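## Task

Acting as the authorized worker named on the supplied work order, stand at that order's power panel and turn OFF the breaker of each circuit on this panel that supplies the equipment in the order. There is no pen to use. Flipping any breaker outside that set fails the job, even if it is flipped back afterward. Any padlock from the shelf must finish unlocked and resting on the shelf, never sitting on another padlock. Base all decisions on work order pages 1-4 (the order itself, the procedure, the panel schedule, the panel data). The work area is the aisle before the panel, from the shelf top beneath the breakers and higher. When finished, release everything and pull the arm away.

## Robot and tools

ROBOT. One six-joint arm with a two-finger gripper, mounted on a base that may be slightly tilted. Its only camera is cam_wrist (672x504 pixels), carried on the hand.

FRAME. Positions are reported in the scene frame: origin on the table surface right under the arm base, +z upward, +y to the left when facing along +x. end_effector_position is in metres; orientation is a wxyz quaternion; velocities are m/s and rad/s. The reported hand position gets less accurate at long reach. The gripper's fingers point along its own +z and open/close along its own y; the reported point lies between the closed pads, roughly 2 cm behind the tips.

JOINT ORDER. Every row and every per-joint list uses this sequence: wrist roll, wrist pitch, waist, elbow, forearm roll, shoulder, then the gripper. Trust this order only. Stated ranges (rad): waist -6.283..6.283, shoulder -2.304..2.304, elbow -4.224..0.061, forearm roll -6.283..6.283, wrist pitch -2.164..2.164, wrist roll -6.283..6.283.

execute_actions(actions). actions is a list of actions; each action is a list of up to 15 rows; each row is 7 numbers in [-1, 1] for the single arm. The first six are joint offsets (not absolute angles) in the order above, scaled so 1.0 = 2.036 rad, measured from the joint angles when that action began (not from the previous row). The seventh is the absolute finger opening: +1 fully open, -1 closed. Each row lasts one step of 1/30 s; a short table repeats its last row until 15 steps pass, so one action is 0.5 s. An action asking a joint more than 0.010 rad beyond its range is refused; if the first action is malformed or fails this check, the whole call does nothing. An empty list just returns the current state and images.

move(target, speed, blocking). target is one 7-number row as above; its six joint values are offsets, scaled the same way, counted from the Joint positions in the latest result showing them (not from where the arm happens to be). Seventh number is the absolute opening, applied at the start. speed is the top rate in rad/s of the joint with most travel, 0.01 to 2, default 0.5. Paths run 0.5 to 10 s and all joints finish together, so the hand traces a curve and does not slow for obstacles. blocking=false returns after 0.5 s while motion continues; check with wait(0), and call wait or stop before sending new motion. The extra move: line reports done/off_target/moving/held/fault, limits=held or none, and the joint farthest from target.

wait(seconds): 0 to 10 s, holding the last command. stop(): brakes a running move; needs some room. zoom_image(camera, region): camera must be cam_wrist; region is [x0, y0, x1, y1] pixels from the top-left, at most 504 by 504. show_instructions(): displays the reference pages (work order pages). finished_scene(scene): 1 or 2; ends that scene irreversibly and reveals the next task.

RESULTS. Joint positions (rad, then finger gap in m; 0.084 = fully open), Joint velocities, Joint targets (where joints are being driven now), grip_measured (opening on the command scale), joint torques (offset and noisy, nonzero in free air). Notes such as joint sent to its limit, joint command not followed (clearance check altered targets), MOTOR HOT (from 65 C), OVER-TEMPERATURE FAULT (80 C, brakes set until cool) and TORQUE FAULT may appear.

MOTION LIMITS. Joint targets move at most 3.14 rad/s; each step the target stays within 0.623 rad of the measured angle, and targets that would shift the hand over 70 mm are scaled back, so big changes take several actions. An unfinished motion may need recommanding.

GRIPPING. To hold something, command an opening well below grip_measured; lower means a firmer squeeze (about 24 N per pad max). Fast closing can squeeze too hard.

CAUTIONS. Load limits (N m): waist 57, shoulder 57, elbow 47.5, forearm roll 25.6, wrist pitch 18, wrist roll 18; reaching one triggers a torque fault (arm backs off, holds 10 s, rest of call skipped). Contact is harder with faster moves and with targets deeper past the contact point, so approach breakers slowly and push only as far as needed. Do not knock anything out of the work area, drop items, slam or hit hard. Flip only the correct breakers; read the pages and zoom on labels first. Leave padlocks untouched or open on the shelf. Finish by opening the fingers and backing away.

Each tool is called after "Emit:" by a JSON object that holds its "method" and its "body".

Reference images:

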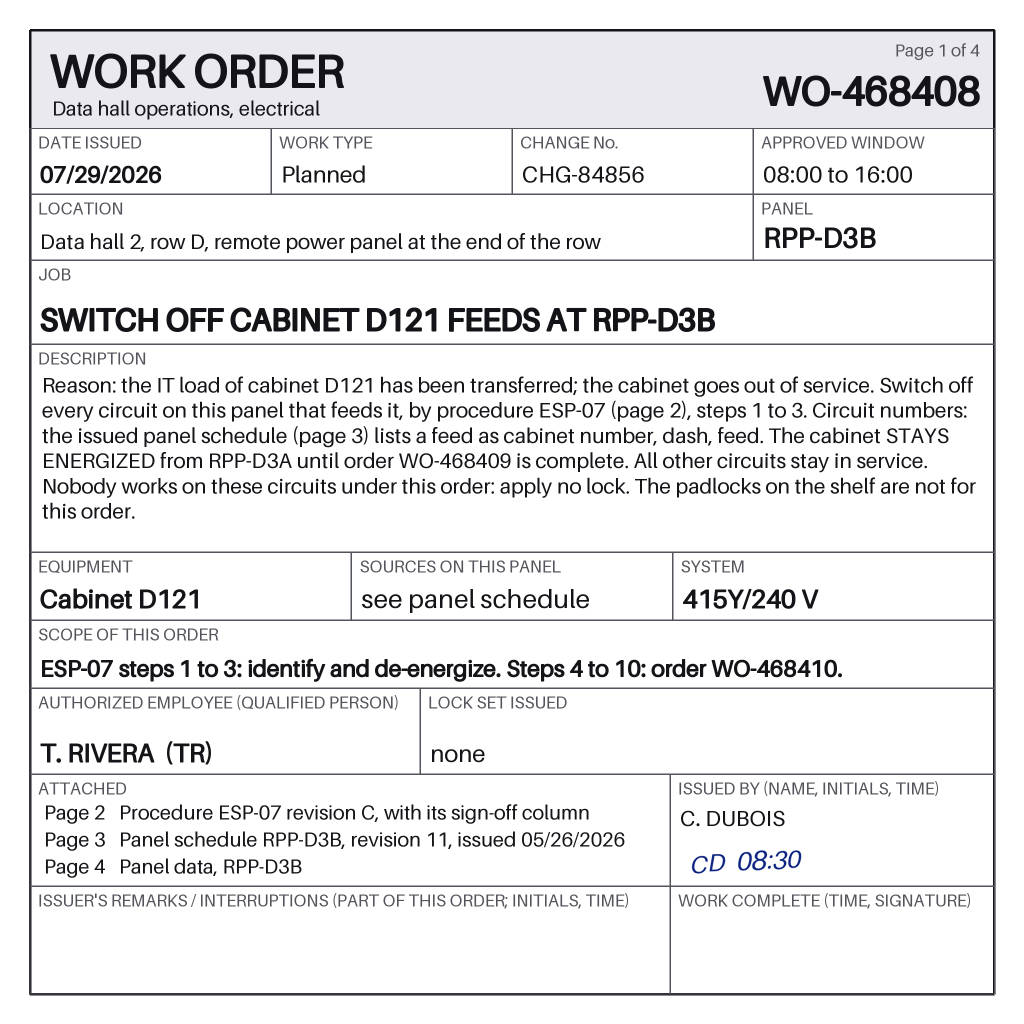

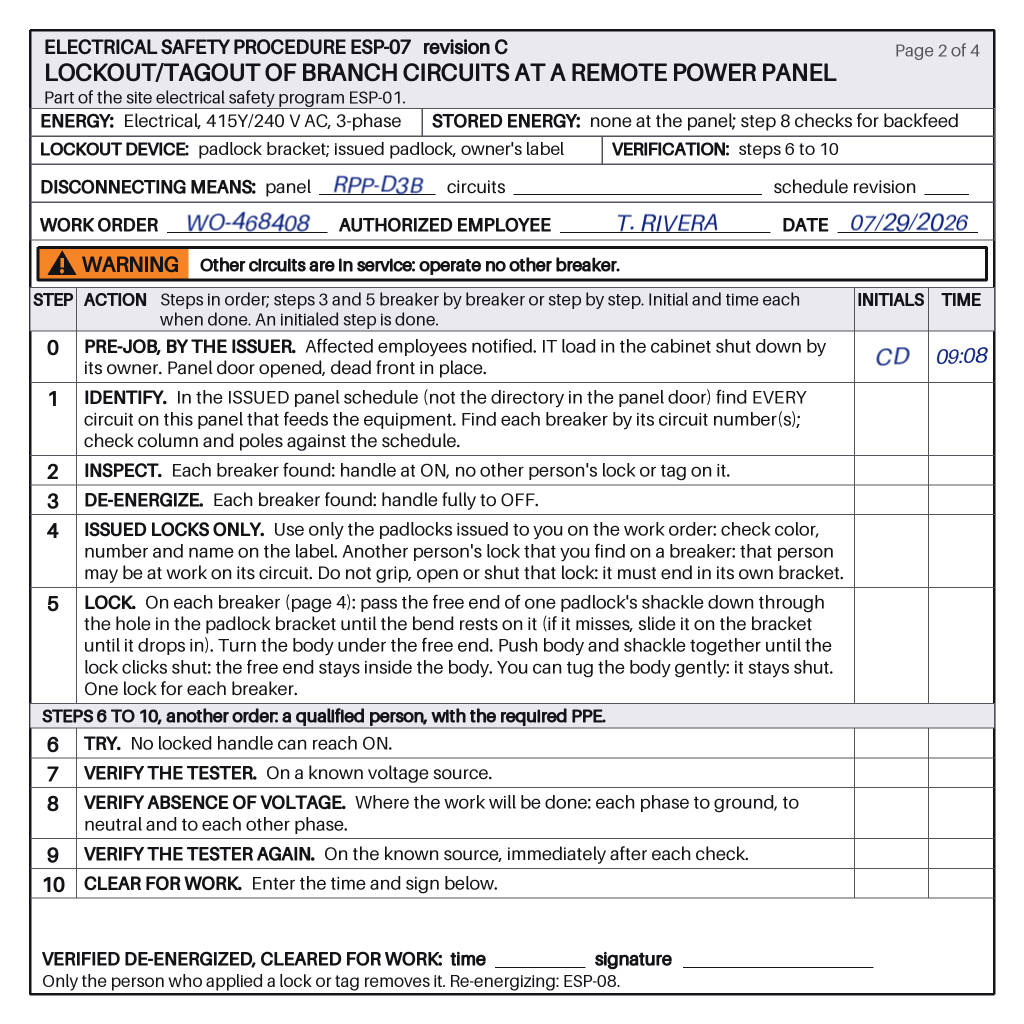

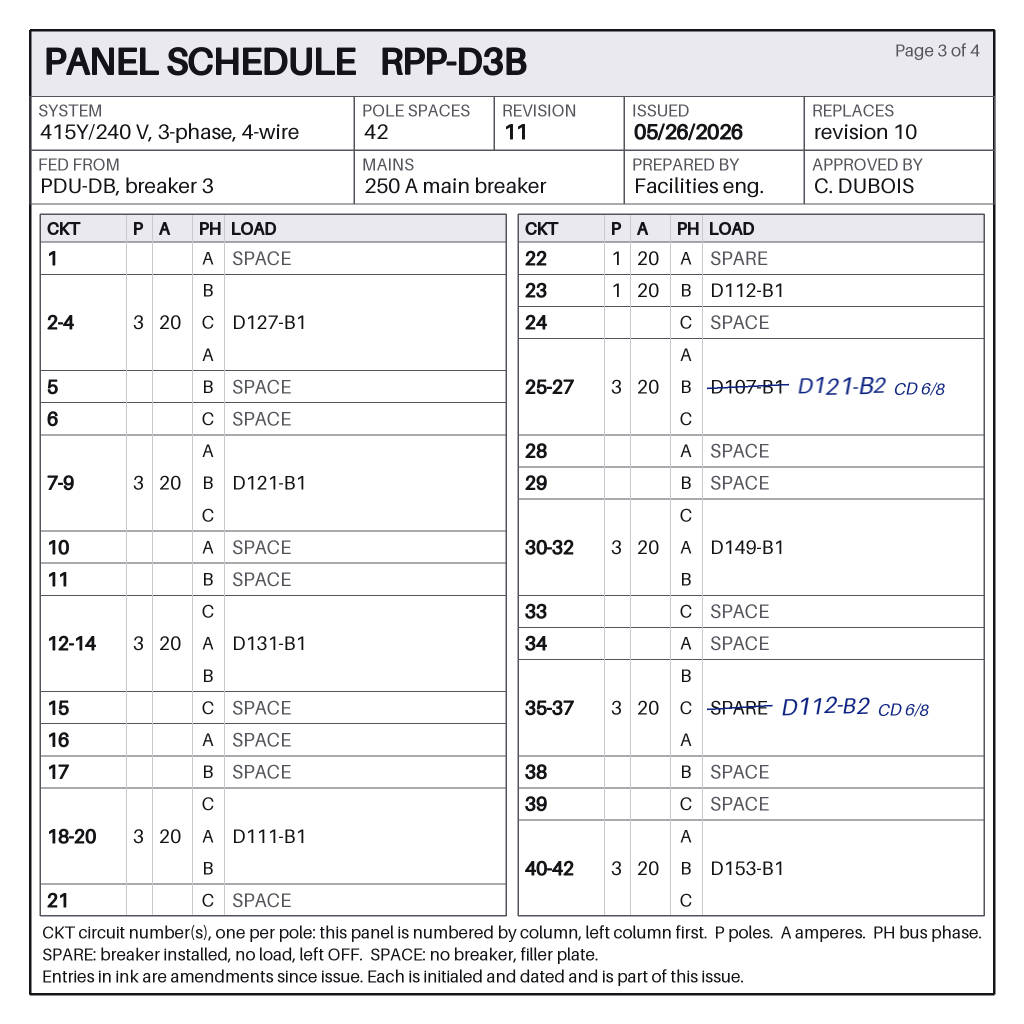

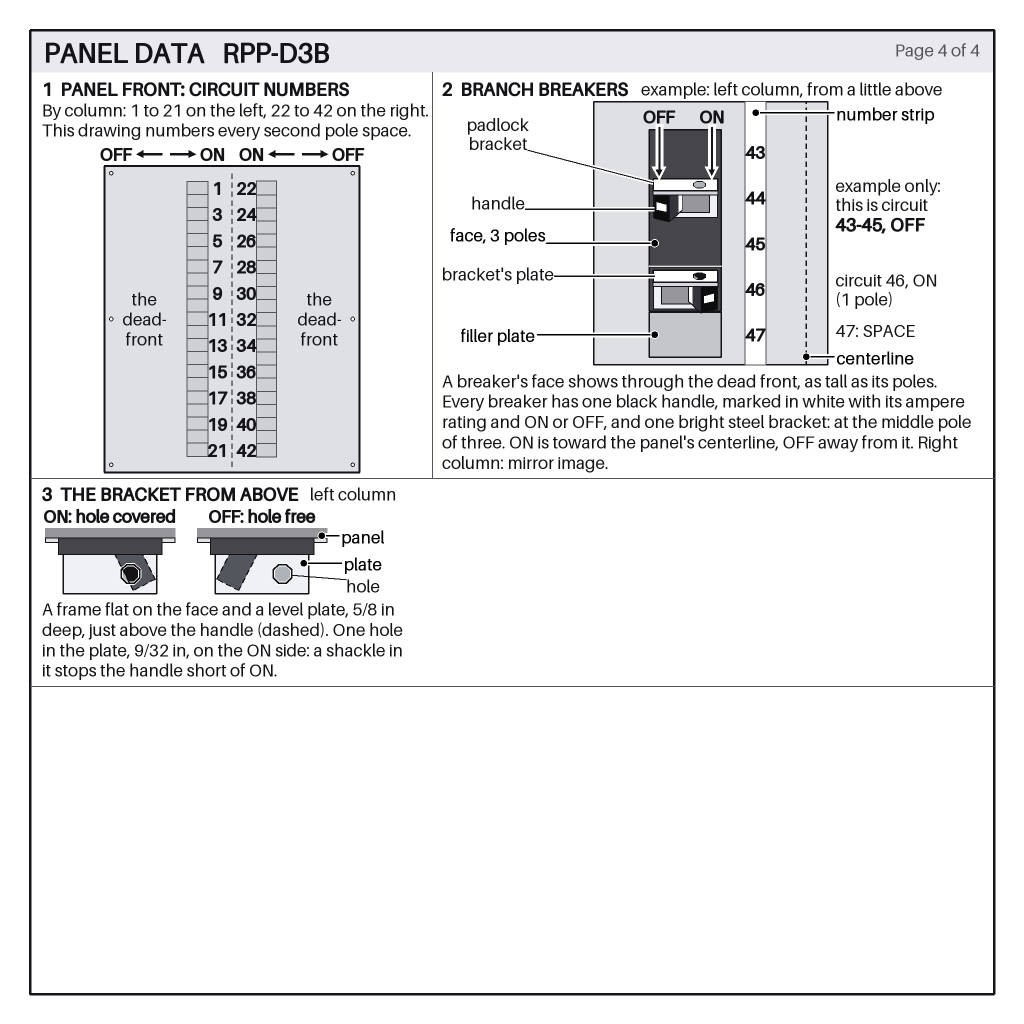

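## Session

Emit:
{"method": "execute_actions", "body": {"actions": []}}

Scene clock: 0.00 s.
end_effector_position=(+0.6084, -0.0016, +0.3467) grip_measured=+1.00 end_effector_quat_wxyz=(+0.151, +0.986, -0.062, -0.015) end_effector_velocity=(+0.000, +0.001, +0.001) end_effector_angular_velocity=(+0.000, -0.001, +0.001)
Joint names: [wrist roll, wrist pitch, waist, elbow, forearm roll, shoulder]
Joint positions: [-0.001 -0.757 -0.002 -1.292  0.002 -0.533  0.084]
Joint velocities: [-0.    -0.     0.    -0.001  0.     0.001  0.   ]
Joint torques (N m, as the arm reports them, + toward a larger angle): no reading
Motor temperatures (°C, as the motors report them): [30 28 25 26 29 23]
Joint targets: [-0.001 -0.757 -0.002 -1.292 0.002 -0.533]

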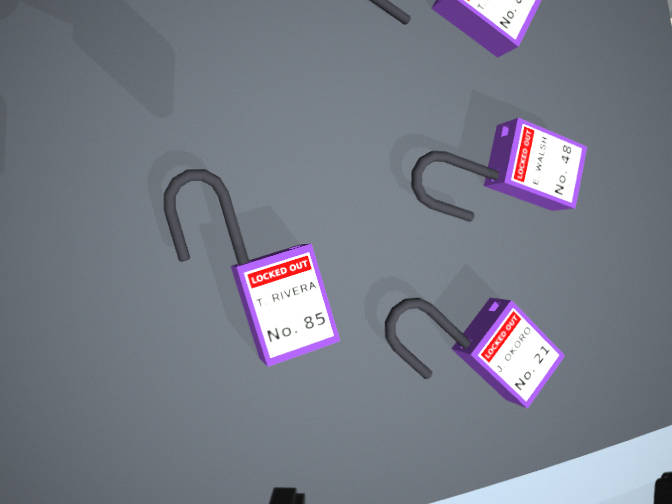

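Emit:
{"method": "move", "body": {"target": [0,0.553,0,0.242,0,0.458,-1], "speed": 0.6}}

Scene clock: 17.83 s.
end_effector_position=(+0.5754, +0.1410, +0.7840) grip_measured=-1.00 end_effector_quat_wxyz=(+0.151, +0.710, +0.062, +0.685) end_effector_velocity=(-0.001, +0.001, +0.002) end_effector_angular_velocity=(-0.000, -0.004, +0.001)
Joint names: [wrist roll, wrist pitch, waist, elbow, forearm roll, shoulder]
Joint positions: [-0.001  0.369 -0.002 -0.8    0.002  0.399  0.   ]
Joint velocities: [-0.     0.001  0.    -0.     0.     0.003  0.   ]
Joint torques (N m, as the arm reports them, + toward a larger angle): [  0.02   2.89  -7.44 -28.95   0.85   6.86]
Motor temperatures (°C, as the motors report them): [30 28 25 26 29 23]
Joint targets: [-0.001 0.369 -0.002 -0.800 0.002 0.399]
move: done; limits=none; farthest joint: the shoulder, 0.001 radians from its target (0.933 radians at the start)
camera_calibration (this result's frames):
cam_wrist: T_world_to_cam=[[-0.102921, -0.9522, 0.287613, 0.00179991], [-0.0319365, -0.285837, -0.957746, 0.879594], [0.994177, -0.107758, -0.000991252, -0.431077], [0, 0, 0, 1]] pos_world=[0.456843, 0.206682, 0.841483]

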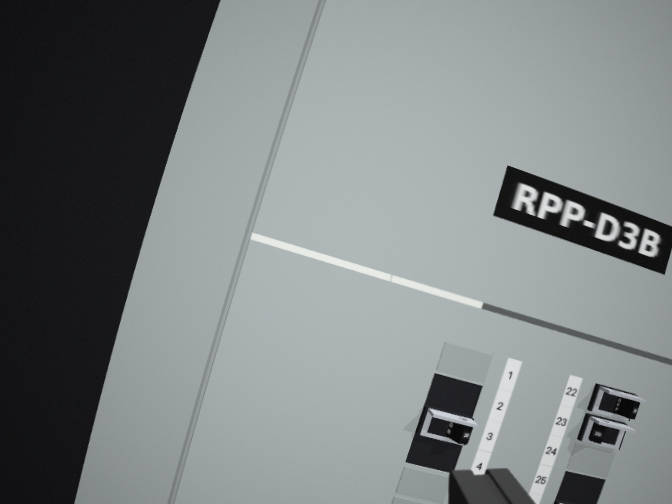

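Emit:
{"method": "move", "body": {"target": [0.256,0.309,-0.098,-0.1125,-0.189,-0.378,-1], "speed": 0.5}}

Scene clock: 38.67 s.
end_effector_position=(+0.7625, -0.0184, +0.6004) grip_measured=-1.00 end_effector_quat_wxyz=(+0.004, +0.708, +0.005, +0.706) end_effector_velocity=(+0.000, -0.001, -0.001) end_effector_angular_velocity=(+0.001, +0.002, -0.001)
Joint names: [wrist roll, wrist pitch, waist, elbow, forearm roll, shoulder]
Joint positions: [ 0.521  0.998 -0.202 -1.029 -0.382 -0.37   0.   ]
Joint velocities: [ 0.001 -0.    -0.001 -0.001 -0.001 -0.003  0.   ]
Joint torques (N m, as the arm reports them, + toward a larger angle): [ -0.4    2.67 -15.55 -28.51   2.41  29.98]
Motor temperatures (°C, as the motors report them): [30 28 25 27 29 23]
Joint targets: [0.521 0.998 -0.202 -1.029 -0.382 -0.371]
move: done; limits=none; farthest joint: the forearm roll, 0.001 radians from its target (0.385 radians at the start)
camera_calibration (this result's frames):
cam_wrist: T_world_to_cam=[[0.0173397, -0.99985, -0.000184974, 0.00228503], [0.0177338, 0.000492518, -0.999843, 0.656849], [0.999692, 0.0173337, 0.0177397, -0.64761], [0, 0, 0, 1]] pos_world=[0.635722, 0.0131866, 0.668234]

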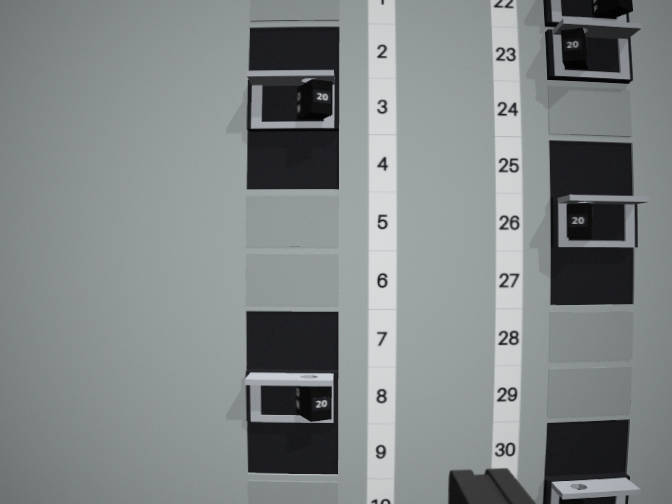

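Emit:
{"method": "move", "body": {"target": [-0.007,-0.061,0.0415,-0.162,0.0365,-0.107,-1], "speed": 0.2}}

Scene clock: 56.73 s.
end_effector_position=(+0.8721, -0.0003, +0.5940) grip_measured=-1.00 end_effector_quat_wxyz=(+0.002, +0.708, +0.004, +0.706) end_effector_velocity=(+0.000, +0.001, -0.000) end_effector_angular_velocity=(+0.000, +0.001, +0.000)
Joint names: [wrist roll, wrist pitch, waist, elbow, forearm roll, shoulder]
Joint positions: [ 0.506  0.873 -0.117 -1.358 -0.308 -0.588  0.   ]
Joint velocities: [-0.    -0.001  0.001 -0.001  0.    -0.     0.   ]
Joint torques (N m, as the arm reports them, + toward a larger angle): [ -0.01   2.69 -17.81 -24.64   2.55  35.1 ]
Motor temperatures (°C, as the motors report them): [30 28 25 27 29 23]
Joint targets: [0.506 0.873 -0.117 -1.358 -0.308 -0.588]
move: done; limits=none; farthest joint: the elbow, 0.001 radians from its target (0.330 radians at the start)
camera_calibration (this result's frames):
cam_wrist: T_world_to_cam=[[0.017336, -0.999844, -0.00351737, 0.0204972], [0.0175475, 0.00382161, -0.999839, 0.64869], [0.999696, 0.0172714, 0.017611, -0.757221], [0, 0, 0, 1]] pos_world=[0.745252, 0.0310933, 0.661993]

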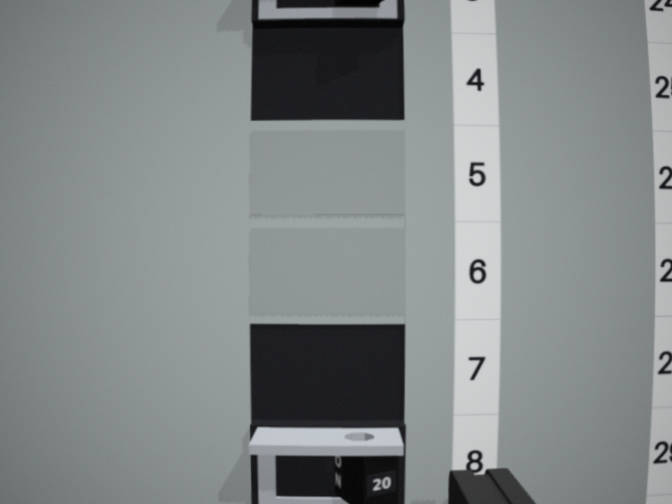

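Emit:
{"method": "move", "body": {"target": [0,-0.003,0.001,-0.0133,0,-0.0102,-1], "speed": 0.04}}

Emit:
{"method": "move", "body": {"target": [0,-0.0055,0.017,0.0052,0,0.0108,-1], "speed": 0.02}}

Scene clock: 67.60 s.
end_effector_position=(+0.8799, -0.0014, +0.5919) grip_measured=-1.00 end_effector_quat_wxyz=(+0.003, +0.708, +0.004, +0.706) end_effector_velocity=(+0.001, -0.001, -0.001) end_effector_angular_velocity=(-0.000, +0.001, -0.001)
Joint names: [wrist roll, wrist pitch, waist, elbow, forearm roll, shoulder]
Joint positions: [ 0.506  0.867 -0.115 -1.385 -0.308 -0.609  0.   ]
Joint velocities: [-0.    -0.001 -0.    -0.002 -0.    -0.002  0.   ]
Joint torques (N m, as the arm reports them, + toward a larger angle): [ -0.3    2.7  -18.01 -28.7    1.56  36.11]
Motor temperatures (°C, as the motors report them): [30 28 25 27 29 23]
Joint targets: [0.506 0.867 -0.115 -1.385 -0.308 -0.609]
move: done; limits=none; farthest joint: the waist, 0.000 radians from its target (0.002 radians at the start)
camera_calibration (this result's frames):
cam_wrist: T_world_to_cam=[[0.0181629, -0.999833, -0.00215895, 0.0177567], [0.0174889, 0.00247668, -0.999844, 0.646494], [0.999682, 0.0181224, 0.017531, -0.764982], [0, 0, 0, 1]] pos_world=[0.753109, 0.0300159, 0.659842]

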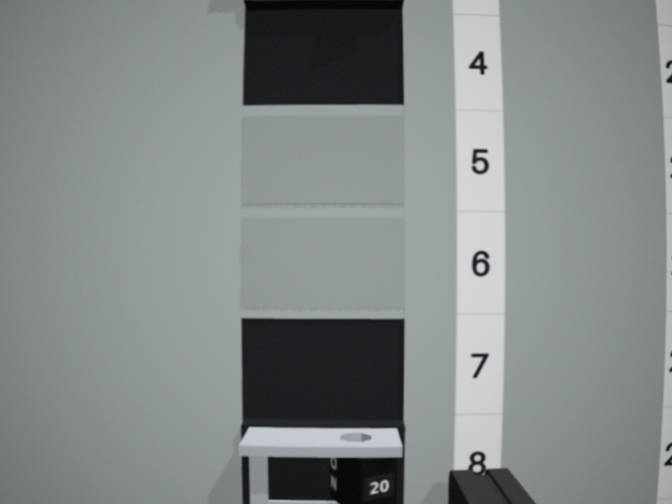

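Scene clock: 69.67 s.
end_effector_position=(+0.8791, +0.0233, +0.5925) grip_measured=-1.00 end_effector_quat_wxyz=(-0.005, +0.712, +0.011, +0.702) end_effector_velocity=(-0.000, -0.000, -0.000) end_effector_angular_velocity=(+0.000, +0.003, -0.002)
Joint names: [wrist roll, wrist pitch, waist, elbow, forearm roll, shoulder]
Joint positions: [ 0.506  0.853 -0.088 -1.373 -0.305 -0.587  0.   ]
Joint velocities: [ 0.    -0.004 -0.     0.001  0.     0.001  0.   ]
Joint torques (N m, as the arm reports them, + toward a larger angle): [ -0.44   9.65  16.37 -45.73  -7.46  43.11]
Motor temperatures (°C, as the motors report them): [30 28 25 27 29 23]
Joint targets: [0.506 0.856 -0.081 -1.375 -0.308 -0.587]
move: done; limits=none; farthest joint: the waist, 0.008 radians from its target (0.035 radians at the start)
camera_calibration (this result's frames):
cam_wrist: T_world_to_cam=[[0.0383081, -0.999261, -0.00329917, 0.0253551], [0.00705974, 0.00357215, -0.999969, 0.656322], [0.999241, 0.0382836, 0.00719136, -0.758501], [0, 0, 0, 1]] pos_world=[0.752321, 0.05203, 0.661839]

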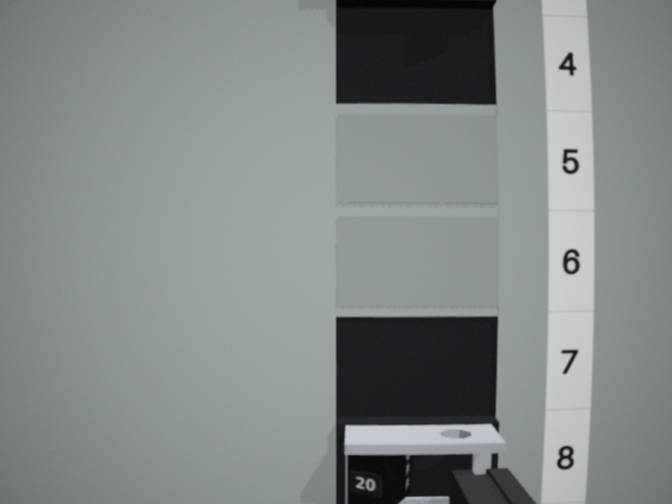

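Emit:
{"method": "move", "body": {"target": [0,0.013,-0.0143,0.0177,-0.0015,0.0064,-1], "speed": 0.06}}

Emit:
{"method": "move", "body": {"target": [0.0796,-0.0472,-0.0516,-0.0722,-0.0905,-0.0043,-1], "speed": 0.15}}

Scene clock: 80.33 s.
end_effector_position=(+0.8664, +0.0019, +0.5939) grip_measured=-1.00 end_effector_quat_wxyz=(+0.001, +0.709, +0.004, +0.706) end_effector_velocity=(-0.001, -0.000, +0.000) end_effector_angular_velocity=(-0.000, -0.000, -0.000)
Joint names: [wrist roll, wrist pitch, waist, elbow, forearm roll, shoulder]
Joint positions: [ 0.506  0.879 -0.117 -1.337 -0.308 -0.574  0.   ]
Joint velocities: [-0.     0.    -0.001  0.002 -0.     0.002  0.   ]
Joint torques (N m, as the arm reports them, + toward a larger angle): [ -0.03   2.84 -20.8  -28.58   1.39  35.7 ]
Motor temperatures (°C, as the motors report them): [30 28 25 27 29 23]
Joint targets: [0.506 0.879 -0.117 -1.337 -0.308 -0.574]
move: done; limits=none; farthest joint: the elbow, 0.001 radians from its target (0.036 radians at the start)
camera_calibration (this result's frames):
cam_wrist: T_world_to_cam=[[0.018937, -0.999808, -0.00493831, 0.0222489], [0.0164034, 0.00524921, -0.999852, 0.649646], [0.999686, 0.0188532, 0.0164996, -0.750905], [0, 0, 0, 1]] pos_world=[0.739592, 0.0329915, 0.662049]

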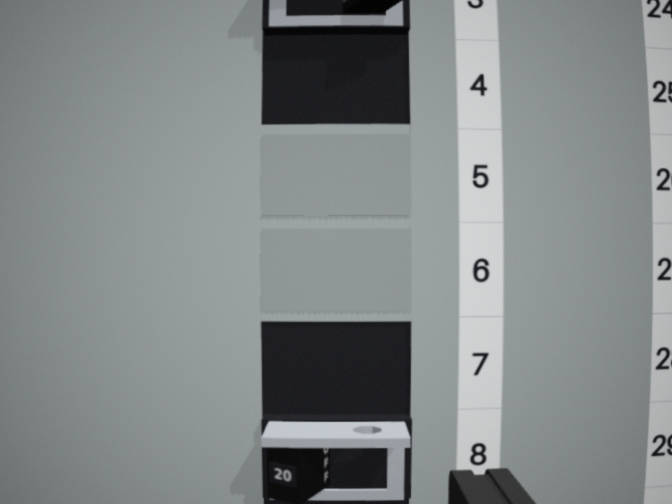

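Scene clock: 82.00 s.
end_effector_position=(+0.8767, -0.0494, +0.6678) grip_measured=-1.00 end_effector_quat_wxyz=(+0.004, +0.708, +0.006, +0.706) end_effector_velocity=(-0.000, -0.001, -0.000) end_effector_angular_velocity=(-0.000, +0.002, -0.001)
Joint names: [wrist roll, wrist pitch, waist, elbow, forearm roll, shoulder]
Joint positions: [ 0.668  0.783 -0.222 -1.484 -0.492 -0.583  0.   ]
Joint velocities: [ 0.001 -0.002 -0.001 -0.001 -0.002 -0.001  0.   ]
Joint torques (N m, as the arm reports them, + toward a larger angle): [ -0.09   2.62 -16.36 -28.96   1.29  33.18]
Motor temperatures (°C, as the motors report them): [30 28 25 27 29 24]
Joint targets: [0.668 0.783 -0.222 -1.484 -0.492 -0.583]
move: done; limits=none; farthest joint: the waist, 0.000 radians from its target (0.105 radians at the start)
camera_calibration (this result's frames):
cam_wrist: T_world_to_cam=[[0.0187753, -0.999822, 0.00182017, -0.0331981], [0.0177032, -0.00148776, -0.999842, 0.722185], [0.999667, 0.0188046, 0.0176721, -0.762197], [0, 0, 0, 1]] pos_world=[0.749782, -0.017785, 0.735601]

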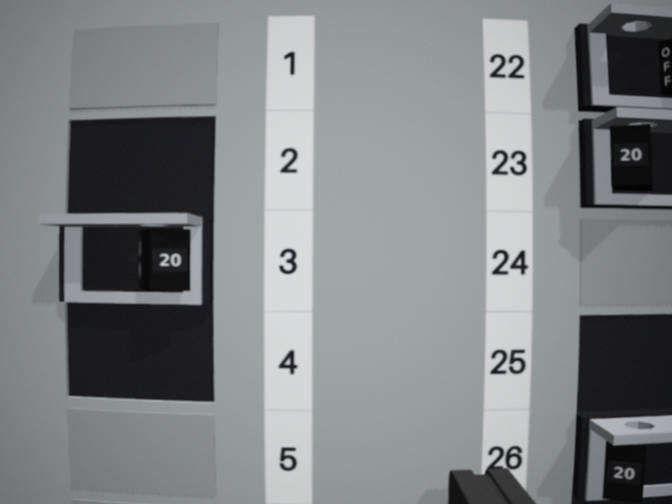

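Emit:
{"method": "move", "body": {"target": [0,0.004,-0.017,-0.0122,0,-0.016,-1], "speed": 0.02}}

Scene clock: 89.17 s.
end_effector_position=(+0.8770, -0.0832, +0.6673) grip_measured=-1.00 end_effector_quat_wxyz=(+0.014, +0.705, -0.005, +0.709) end_effector_velocity=(+0.000, +0.001, +0.000) end_effector_angular_velocity=(-0.001, -0.001, +0.003)
Joint names: [wrist roll, wrist pitch, waist, elbow, forearm roll, shoulder]
Joint positions: [ 0.668  0.791 -0.256 -1.509 -0.492 -0.615  0.   ]
Joint velocities: [-0.     0.002  0.001  0.    -0.001  0.     0.   ]
Joint torques (N m, as the arm reports them, + toward a larger angle): [ -0.45   2.54 -18.85 -28.73   2.28  37.4 ]
Motor temperatures (°C, as the motors report them): [30 28 25 27 29 24]
Joint targets: [0.668 0.792 -0.256 -1.509 -0.492 -0.615]
move: done; limits=none; farthest joint: the waist, 0.000 radians from its target (0.035 radians at the start)
camera_calibration (this result's frames):
cam_wrist: T_world_to_cam=[[-0.0118484, -0.999929, 0.000872002, -0.039538], [0.0270841, -0.00119267, -0.999632, 0.713252], [0.999563, -0.0118204, 0.0270963, -0.770685], [0, 0, 0, 1]] pos_world=[0.750562, -0.0477944, 0.733907]

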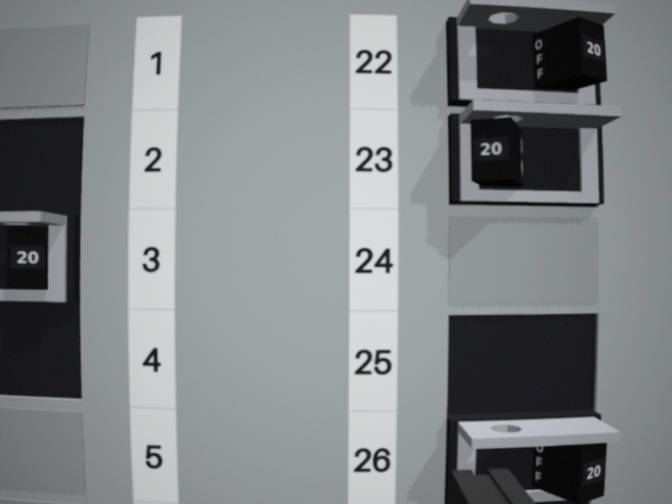

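Emit:
{"method": "move", "body": {"target": [0,0.07,0,0.2,0,0.12,-1], "speed": 0.4}}

Emit:
{"method": "finished_scene", "body": {"scene": 1}}

Scene clock: 95.37 s.
end_effector_position=(+0.7703, -0.0393, +0.6314) grip_measured=-1.00 end_effector_quat_wxyz=(-0.020, +0.716, -0.012, +0.698) end_effector_velocity=(-0.001, -0.000, -0.000) end_effector_angular_velocity=(+0.001, +0.000, -0.001)
Joint names: [wrist roll, wrist pitch, waist, elbow, forearm roll, shoulder]
Joint positions: [ 0.668  0.934 -0.256 -1.102 -0.492 -0.371  0.   ]
Joint velocities: [ 0.     0.    -0.001  0.002  0.     0.001  0.   ]
Joint torques (N m, as the arm reports them, + toward a larger angle): [  0.05   2.64 -20.29 -27.27   2.71  27.55]
Motor temperatures (°C, as the motors report them): [30 28 25 27 29 24]
Joint targets: [0.668 0.934 -0.256 -1.102 -0.492 -0.371]
move: done; limits=none; farthest joint: the waist, 0.000 radians from its target (0.000 radians at the start)
camera_calibration (this result's frames):
cam_wrist: T_world_to_cam=[[0.0257893, -0.997967, -0.0582819, 0.0115769], [-0.00468997, 0.0581799, -0.998295, 0.706284], [0.999656, 0.0260187, -0.00318001, -0.641922], [0, 0, 0, 1]] pos_world=[0.644716, -0.0128361, 0.703713]

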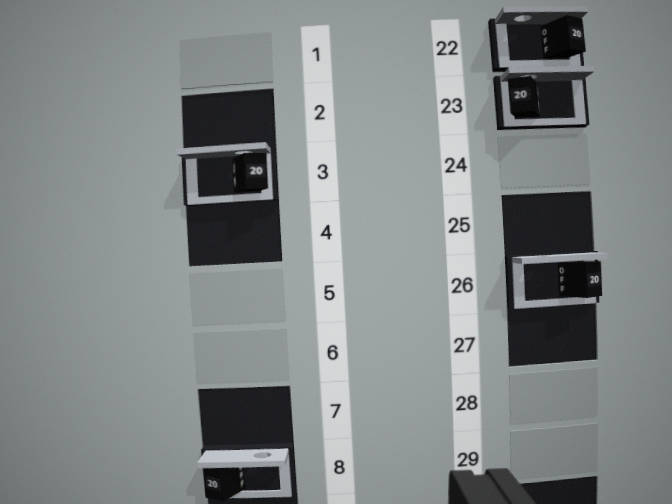

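The scene is finished: the task was done.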